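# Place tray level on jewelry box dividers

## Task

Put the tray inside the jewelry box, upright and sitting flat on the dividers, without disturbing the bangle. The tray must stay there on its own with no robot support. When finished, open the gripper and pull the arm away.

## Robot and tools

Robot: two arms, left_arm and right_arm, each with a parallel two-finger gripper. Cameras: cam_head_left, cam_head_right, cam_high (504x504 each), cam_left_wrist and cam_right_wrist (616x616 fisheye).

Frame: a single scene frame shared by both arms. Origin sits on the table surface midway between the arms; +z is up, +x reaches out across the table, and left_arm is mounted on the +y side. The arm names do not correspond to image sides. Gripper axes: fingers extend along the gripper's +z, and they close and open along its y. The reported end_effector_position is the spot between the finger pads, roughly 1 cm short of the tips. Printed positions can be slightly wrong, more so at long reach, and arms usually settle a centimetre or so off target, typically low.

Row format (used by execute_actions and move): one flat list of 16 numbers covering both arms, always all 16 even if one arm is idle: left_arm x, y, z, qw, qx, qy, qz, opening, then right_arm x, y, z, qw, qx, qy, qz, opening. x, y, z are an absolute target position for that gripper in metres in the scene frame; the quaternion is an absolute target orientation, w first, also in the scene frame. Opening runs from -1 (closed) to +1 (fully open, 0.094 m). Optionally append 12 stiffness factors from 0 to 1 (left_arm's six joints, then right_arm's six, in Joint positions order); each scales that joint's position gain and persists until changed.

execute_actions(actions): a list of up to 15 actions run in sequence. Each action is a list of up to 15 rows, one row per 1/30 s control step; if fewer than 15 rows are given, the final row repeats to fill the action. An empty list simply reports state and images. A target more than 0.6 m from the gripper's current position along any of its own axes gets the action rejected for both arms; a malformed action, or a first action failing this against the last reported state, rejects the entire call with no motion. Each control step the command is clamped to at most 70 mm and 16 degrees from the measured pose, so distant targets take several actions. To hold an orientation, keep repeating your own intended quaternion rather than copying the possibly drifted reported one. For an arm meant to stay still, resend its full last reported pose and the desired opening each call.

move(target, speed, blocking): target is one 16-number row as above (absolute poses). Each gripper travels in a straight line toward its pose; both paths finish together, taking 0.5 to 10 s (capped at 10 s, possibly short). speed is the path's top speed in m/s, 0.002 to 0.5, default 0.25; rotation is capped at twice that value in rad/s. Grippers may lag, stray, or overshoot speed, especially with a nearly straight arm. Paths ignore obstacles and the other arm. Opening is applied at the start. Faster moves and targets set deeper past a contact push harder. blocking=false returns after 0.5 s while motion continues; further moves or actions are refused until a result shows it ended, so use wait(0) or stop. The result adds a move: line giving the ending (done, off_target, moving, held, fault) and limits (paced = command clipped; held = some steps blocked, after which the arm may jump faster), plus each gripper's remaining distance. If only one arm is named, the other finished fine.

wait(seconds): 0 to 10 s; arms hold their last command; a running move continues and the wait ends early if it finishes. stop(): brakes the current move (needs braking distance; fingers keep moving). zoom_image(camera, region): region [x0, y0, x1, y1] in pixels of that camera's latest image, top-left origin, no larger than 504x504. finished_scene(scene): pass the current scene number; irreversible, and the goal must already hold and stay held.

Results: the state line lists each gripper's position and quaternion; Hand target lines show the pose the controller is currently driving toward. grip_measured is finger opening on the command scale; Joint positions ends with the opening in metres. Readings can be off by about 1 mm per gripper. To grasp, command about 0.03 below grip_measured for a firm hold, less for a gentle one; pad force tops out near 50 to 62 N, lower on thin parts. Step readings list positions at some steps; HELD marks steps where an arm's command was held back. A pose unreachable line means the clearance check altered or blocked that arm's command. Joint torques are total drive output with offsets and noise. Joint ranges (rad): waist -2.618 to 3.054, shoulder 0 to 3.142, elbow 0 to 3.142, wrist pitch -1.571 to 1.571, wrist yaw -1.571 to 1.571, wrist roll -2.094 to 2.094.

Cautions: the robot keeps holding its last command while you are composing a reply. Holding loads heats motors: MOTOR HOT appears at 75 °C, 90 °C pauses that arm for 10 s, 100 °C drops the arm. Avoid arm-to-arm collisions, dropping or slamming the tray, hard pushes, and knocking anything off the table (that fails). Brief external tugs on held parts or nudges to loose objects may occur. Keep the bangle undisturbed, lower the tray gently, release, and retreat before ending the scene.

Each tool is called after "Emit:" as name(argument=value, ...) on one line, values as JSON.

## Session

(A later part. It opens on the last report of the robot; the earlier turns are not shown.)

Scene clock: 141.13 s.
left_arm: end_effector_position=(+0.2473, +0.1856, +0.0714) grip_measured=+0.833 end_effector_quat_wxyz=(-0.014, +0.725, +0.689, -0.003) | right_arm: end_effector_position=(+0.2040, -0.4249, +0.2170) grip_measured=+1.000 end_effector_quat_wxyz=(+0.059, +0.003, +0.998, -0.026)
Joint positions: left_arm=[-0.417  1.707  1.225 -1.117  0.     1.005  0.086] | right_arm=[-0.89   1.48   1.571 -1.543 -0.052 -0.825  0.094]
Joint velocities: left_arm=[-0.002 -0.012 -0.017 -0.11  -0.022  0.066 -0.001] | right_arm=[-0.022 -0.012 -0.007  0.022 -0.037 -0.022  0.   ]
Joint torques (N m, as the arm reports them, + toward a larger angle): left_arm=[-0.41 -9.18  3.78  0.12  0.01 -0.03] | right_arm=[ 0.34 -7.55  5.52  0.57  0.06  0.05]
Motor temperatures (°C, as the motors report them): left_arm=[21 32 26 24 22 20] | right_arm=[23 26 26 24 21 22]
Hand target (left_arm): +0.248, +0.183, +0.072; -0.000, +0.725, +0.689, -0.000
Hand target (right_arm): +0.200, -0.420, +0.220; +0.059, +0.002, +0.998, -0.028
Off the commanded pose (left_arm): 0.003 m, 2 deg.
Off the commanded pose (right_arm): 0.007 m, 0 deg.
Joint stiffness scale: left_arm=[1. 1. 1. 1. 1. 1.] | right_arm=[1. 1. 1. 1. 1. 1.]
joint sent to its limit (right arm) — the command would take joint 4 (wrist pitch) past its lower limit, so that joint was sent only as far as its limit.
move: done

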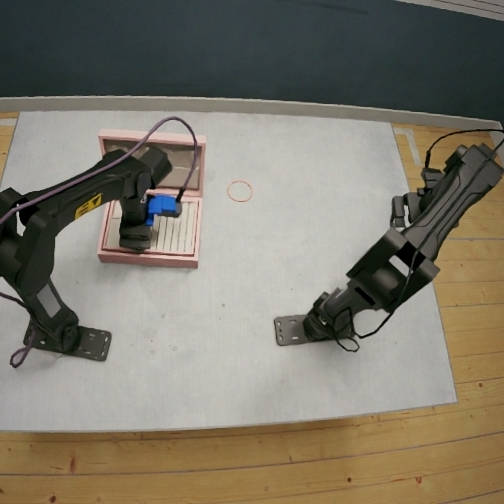

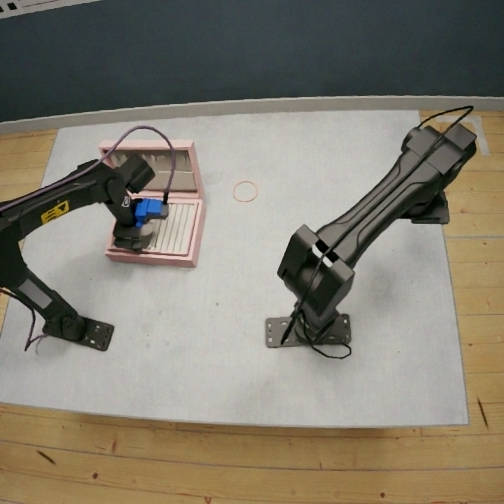

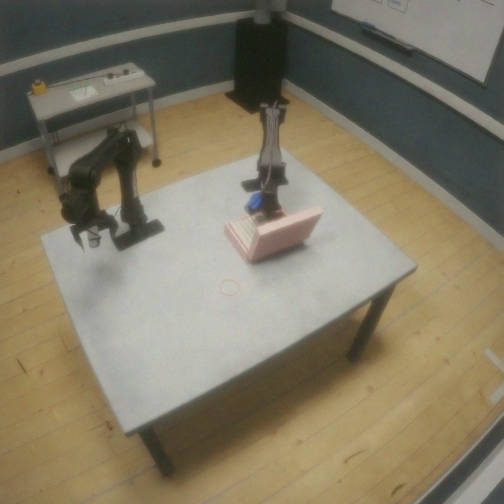

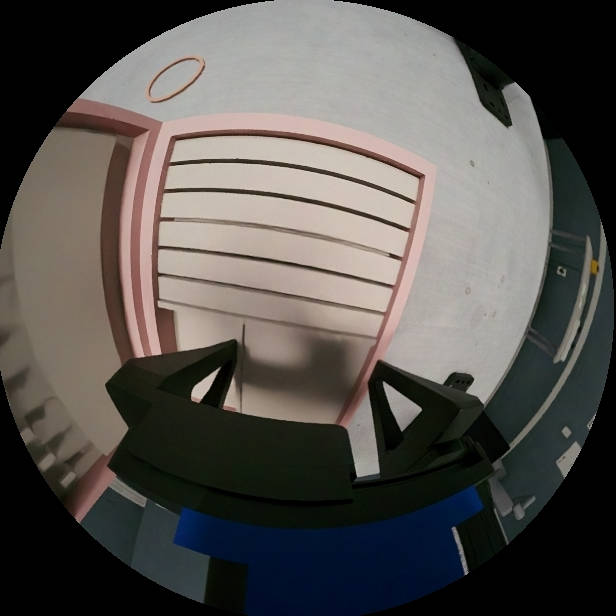

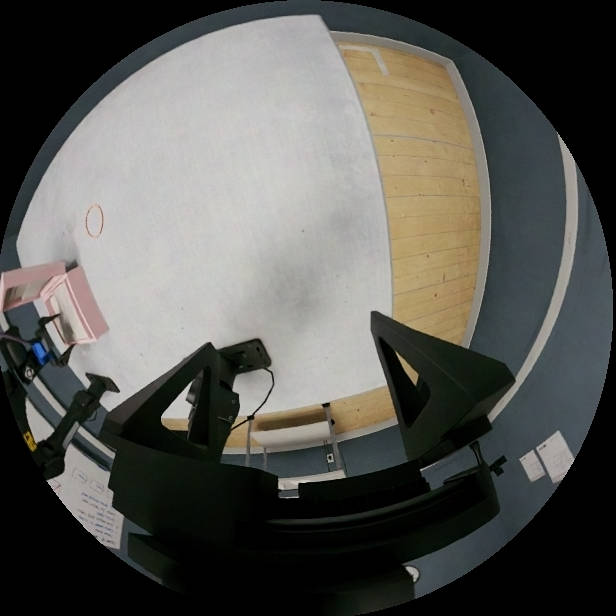

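Emit:
move(target=[0.248,0.183,0.072,0,0.725,0.688,0,1,0.2,-0.42,0.22,0.058,0.002,0.998,-0.027,1], speed=0.015)

Emit:
move(target=[0.24,0.19,0.15,0,0.725,0.688,0,1,0.2,-0.42,0.22,0.058,0.002,0.998,-0.027,1], speed=0.1)

Emit:
move(target=[0.14,0.33,0.18,0,0.725,0.688,0,1,0.2,-0.42,0.22,0.058,0.002,0.998,-0.027,1], speed=0.2)

Emit:
zoom_image(camera="cam_head_left", region=[70,140,230,280])

Scene clock: 149.20 s.
left_arm: end_effector_position=(+0.2492, +0.1844, +0.0713) grip_measured=+1.000 end_effector_quat_wxyz=(-0.009, +0.725, +0.689, -0.002) | right_arm: end_effector_position=(+0.2040, -0.4249, +0.2170) grip_measured=+1.000 end_effector_quat_wxyz=(+0.059, +0.003, +0.998, -0.026)
Joint positions: left_arm=[-0.417  1.707  1.225 -1.107 -0.     1.005  0.094] | right_arm=[-0.89   1.48   1.571 -1.543 -0.052 -0.825  0.094]
Joint velocities: left_arm=[-0.007  0.007 -0.002 -0.022  0.022 -0.007  0.   ] | right_arm=[ 0.037 -0.012  0.002  0.022 -0.022 -0.007  0.   ]
Joint torques (N m, as the arm reports them, + toward a larger angle): left_arm=[-0.38 -9.22  3.76  0.06  0.   -0.07] | right_arm=[ 0.35 -7.55  5.53  0.58  0.06  0.06]
Motor temperatures (°C, as the motors report them): left_arm=[21 32 26 24 22 20] | right_arm=[23 26 26 24 21 22]
Hand target (left_arm): +0.248, +0.183, +0.072; -0.000, +0.725, +0.688, -0.000
Hand target (right_arm): +0.200, -0.420, +0.220; +0.059, +0.002, +0.998, -0.028
Off the commanded pose (left_arm): 0.002 m, 1 deg.
Off the commanded pose (right_arm): 0.007 m, 0 deg.
Joint stiffness scale: left_arm=[1. 1. 1. 1. 1. 1.] | right_arm=[1. 1. 1. 1. 1. 1.]
joint sent to its limit (right arm) — the command would take joint 4 (wrist pitch) past its lower limit, so that joint was sent only as far as its limit.
move: done

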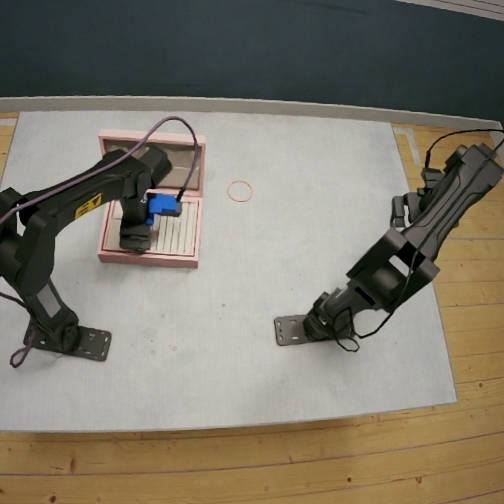

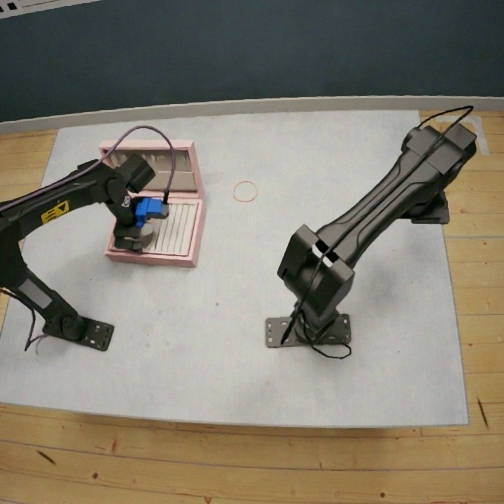

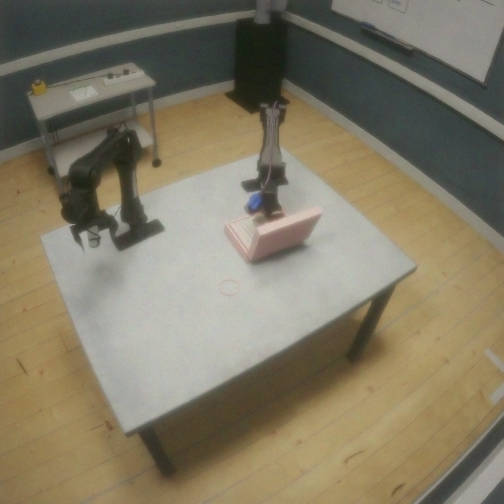

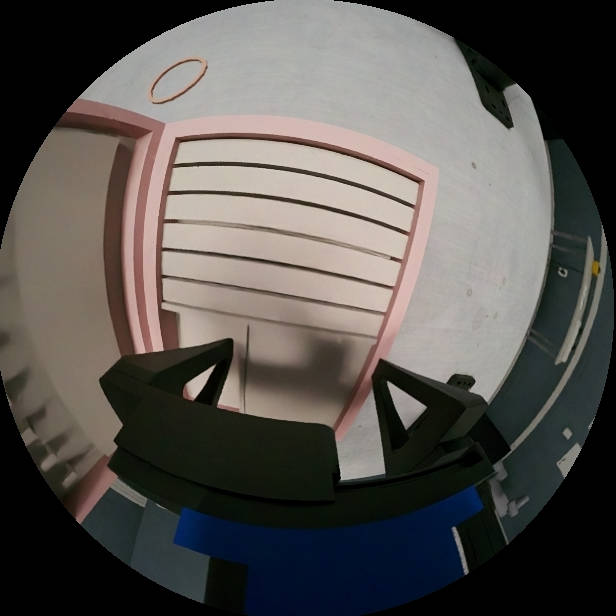

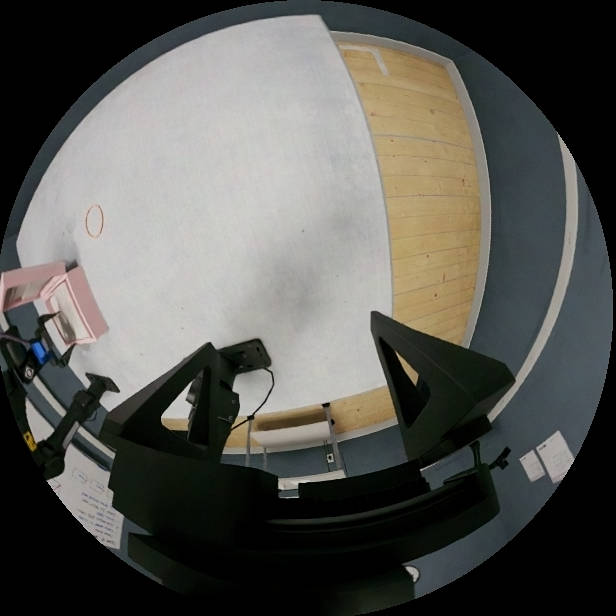

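Scene clock: 150.57 s.
left_arm: end_effector_position=(+0.2372, +0.1931, +0.1383) grip_measured=+1.000 end_effector_quat_wxyz=(-0.016, +0.725, +0.689, -0.002) | right_arm: end_effector_position=(+0.2040, -0.4249, +0.2170) grip_measured=+1.000 end_effector_quat_wxyz=(+0.059, +0.003, +0.998, -0.026)
Joint positions: left_arm=[-0.417  1.635  1.413 -1.38  -0.002  1.005  0.094] | right_arm=[-0.89   1.48   1.571 -1.543 -0.052 -0.825  0.094]
Joint velocities: left_arm=[ 0.002 -0.002  0.012 -0.051 -0.022  0.022  0.   ] | right_arm=[-0.002 -0.007 -0.017 -0.037 -0.022 -0.022  0.   ]
Joint torques (N m, as the arm reports them, + toward a larger angle): left_arm=[-0.04 -8.6   7.43 -0.27  0.03 -0.03] | right_arm=[ 0.35 -7.54  5.53  0.57  0.06  0.06]
Motor temperatures (°C, as the motors report them): left_arm=[21 32 26 24 22 20] | right_arm=[23 26 26 24 21 22]
Hand target (left_arm): +0.239, +0.191, +0.150; +0.000, +0.725, +0.688, -0.000
Hand target (right_arm): +0.200, -0.420, +0.220; +0.059, +0.002, +0.998, -0.028
Off the commanded pose (left_arm): 0.012 m, 2 deg.
Off the commanded pose (right_arm): 0.007 m, 0 deg.
Joint stiffness scale: left_arm=[1. 1. 1. 1. 1. 1.] | right_arm=[1. 1. 1. 1. 1. 1.]
joint sent to its limit (right arm) — the command would take joint 4 (wrist pitch) past its lower limit, so that joint was sent only as far as its limit.
move: off_target (left_arm)

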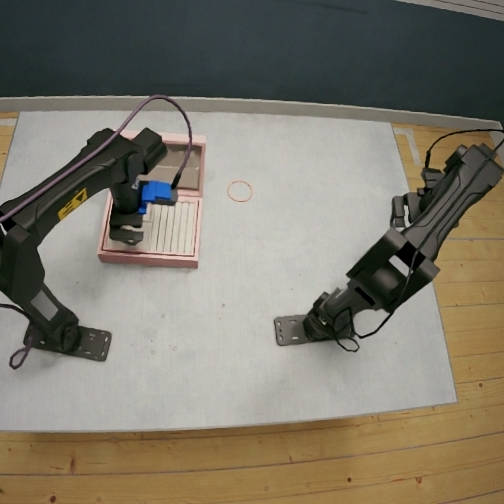

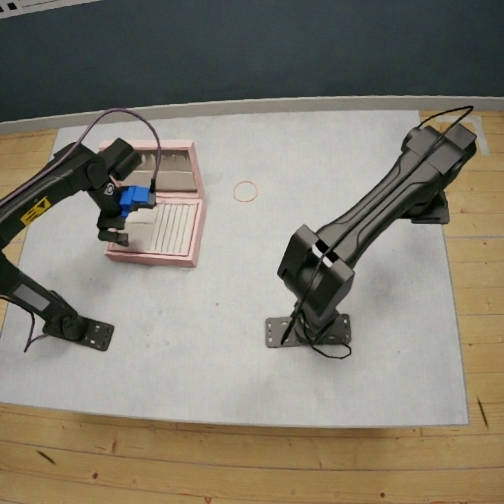

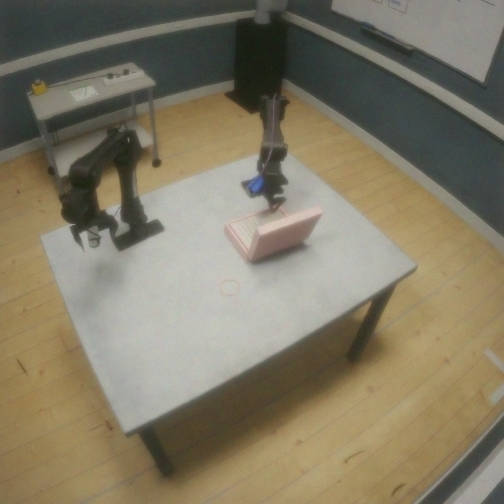

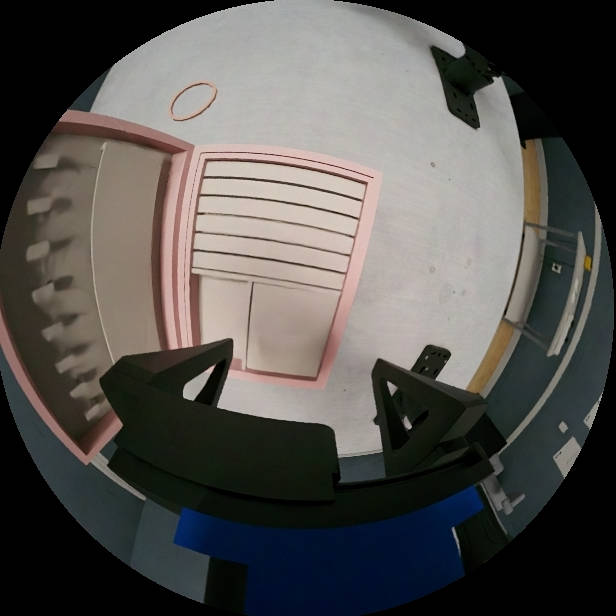

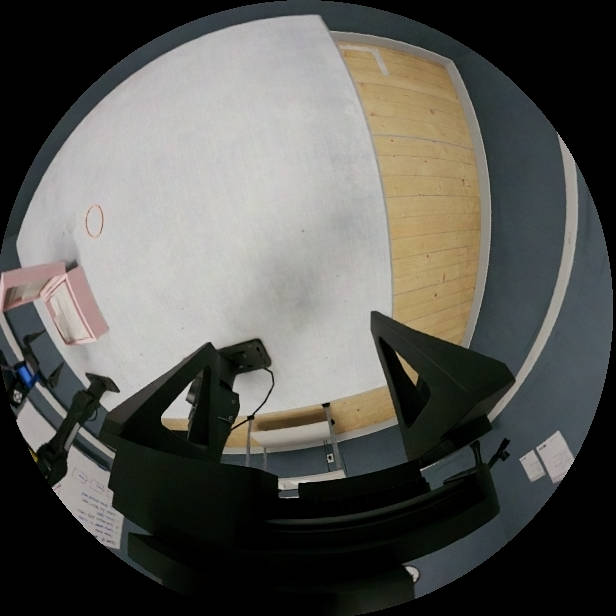

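Scene clock: 152.10 s.
left_arm: end_effector_position=(+0.1448, +0.3280, +0.1790) grip_measured=+1.000 end_effector_quat_wxyz=(+0.042, +0.725, +0.687, +0.036) | right_arm: end_effector_position=(+0.2040, -0.4249, +0.2170) grip_measured=+1.000 end_effector_quat_wxyz=(+0.059, +0.003, +0.998, -0.026)
Joint positions: left_arm=[-0.014  0.994  1.102 -1.569 -0.012  1.41   0.094] | right_arm=[-0.89   1.48   1.571 -1.543 -0.052 -0.825  0.094]
Joint velocities: left_arm=[ 0.002 -0.002 -0.022 -0.022  0.022 -0.022  0.   ] | right_arm=[-0.007 -0.012 -0.012 -0.022  0.007  0.022  0.   ]
Joint torques (N m, as the arm reports them, + toward a larger angle): left_arm=[ 0.9  -1.95  3.76  0.05  0.1   0.  ] | right_arm=[ 0.33 -7.56  5.52  0.57  0.06  0.05]
Motor temperatures (°C, as the motors report them): left_arm=[21 32 26 24 22 20] | right_arm=[23 26 26 24 21 22]
Hand target (left_arm): +0.139, +0.329, +0.176; +0.041, +0.724, +0.688, +0.030
Hand target (right_arm): +0.200, -0.420, +0.220; +0.059, +0.002, +0.998, -0.028
Off the commanded pose (left_arm): 0.005 m, 6 deg.
Off the commanded pose (right_arm): 0.007 m, 0 deg.
Joint stiffness scale: left_arm=[1. 1. 1. 1. 1. 1.] | right_arm=[1. 1. 1. 1. 1. 1.]
joint sent to its limit (left arm) — the command would take joint 4 (wrist pitch) past its lower limit, so that joint was sent only as far as its limit.
joint sent to its limit (right arm) — the command would take joint 4 (wrist pitch) past its lower limit, so that joint was sent only as far as its limit.
move: off_target (left_arm)

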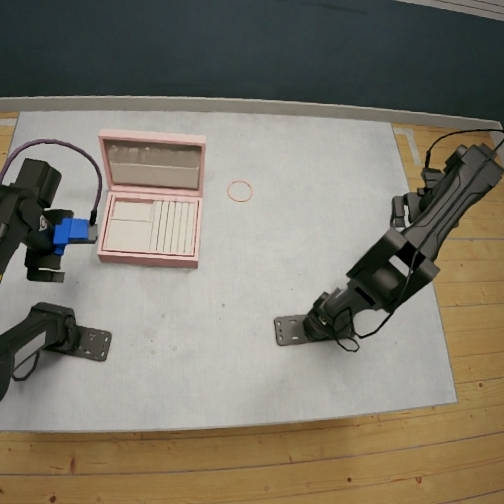

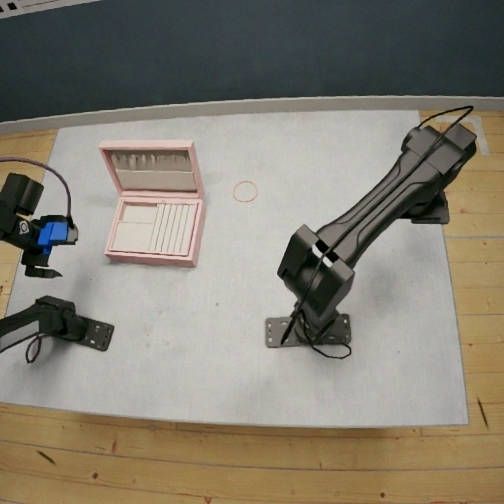

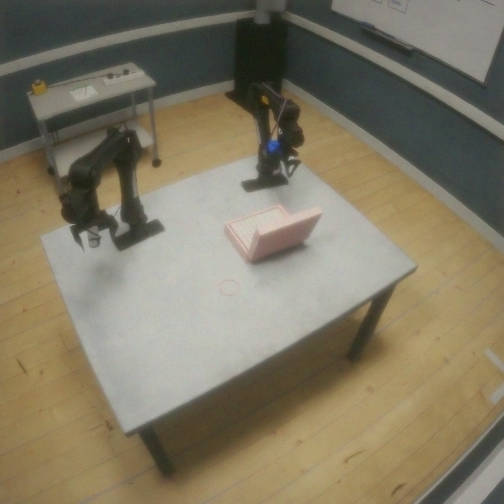

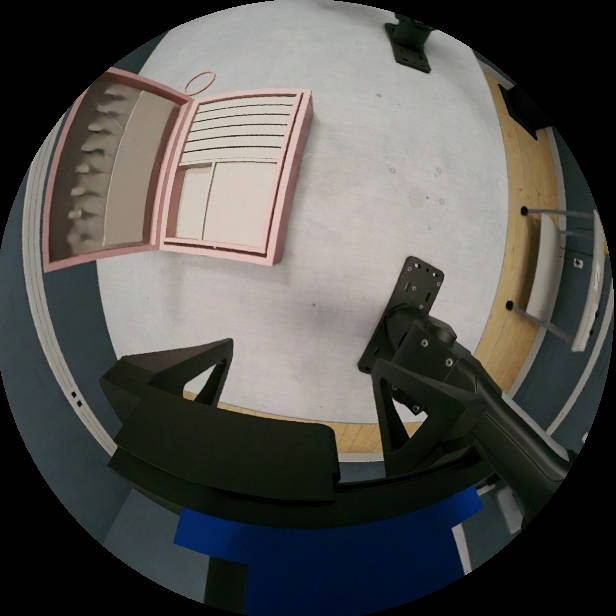

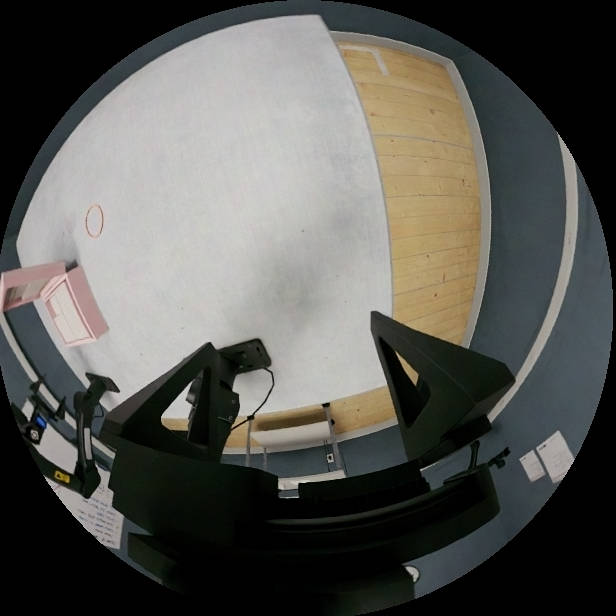

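Region (70, 140, 230, 280) of cam_head_left's 504x504 image, scaled by 3.150, with more detail than that image has; it fills the top 441 rows of this view, and the rest is white.

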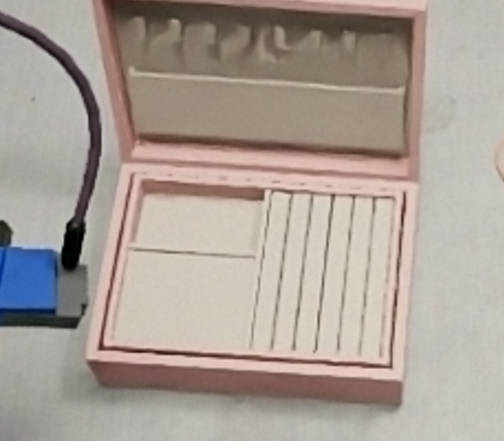

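Emit:
finished_scene(scene=2)

The scene is finished: the task was done.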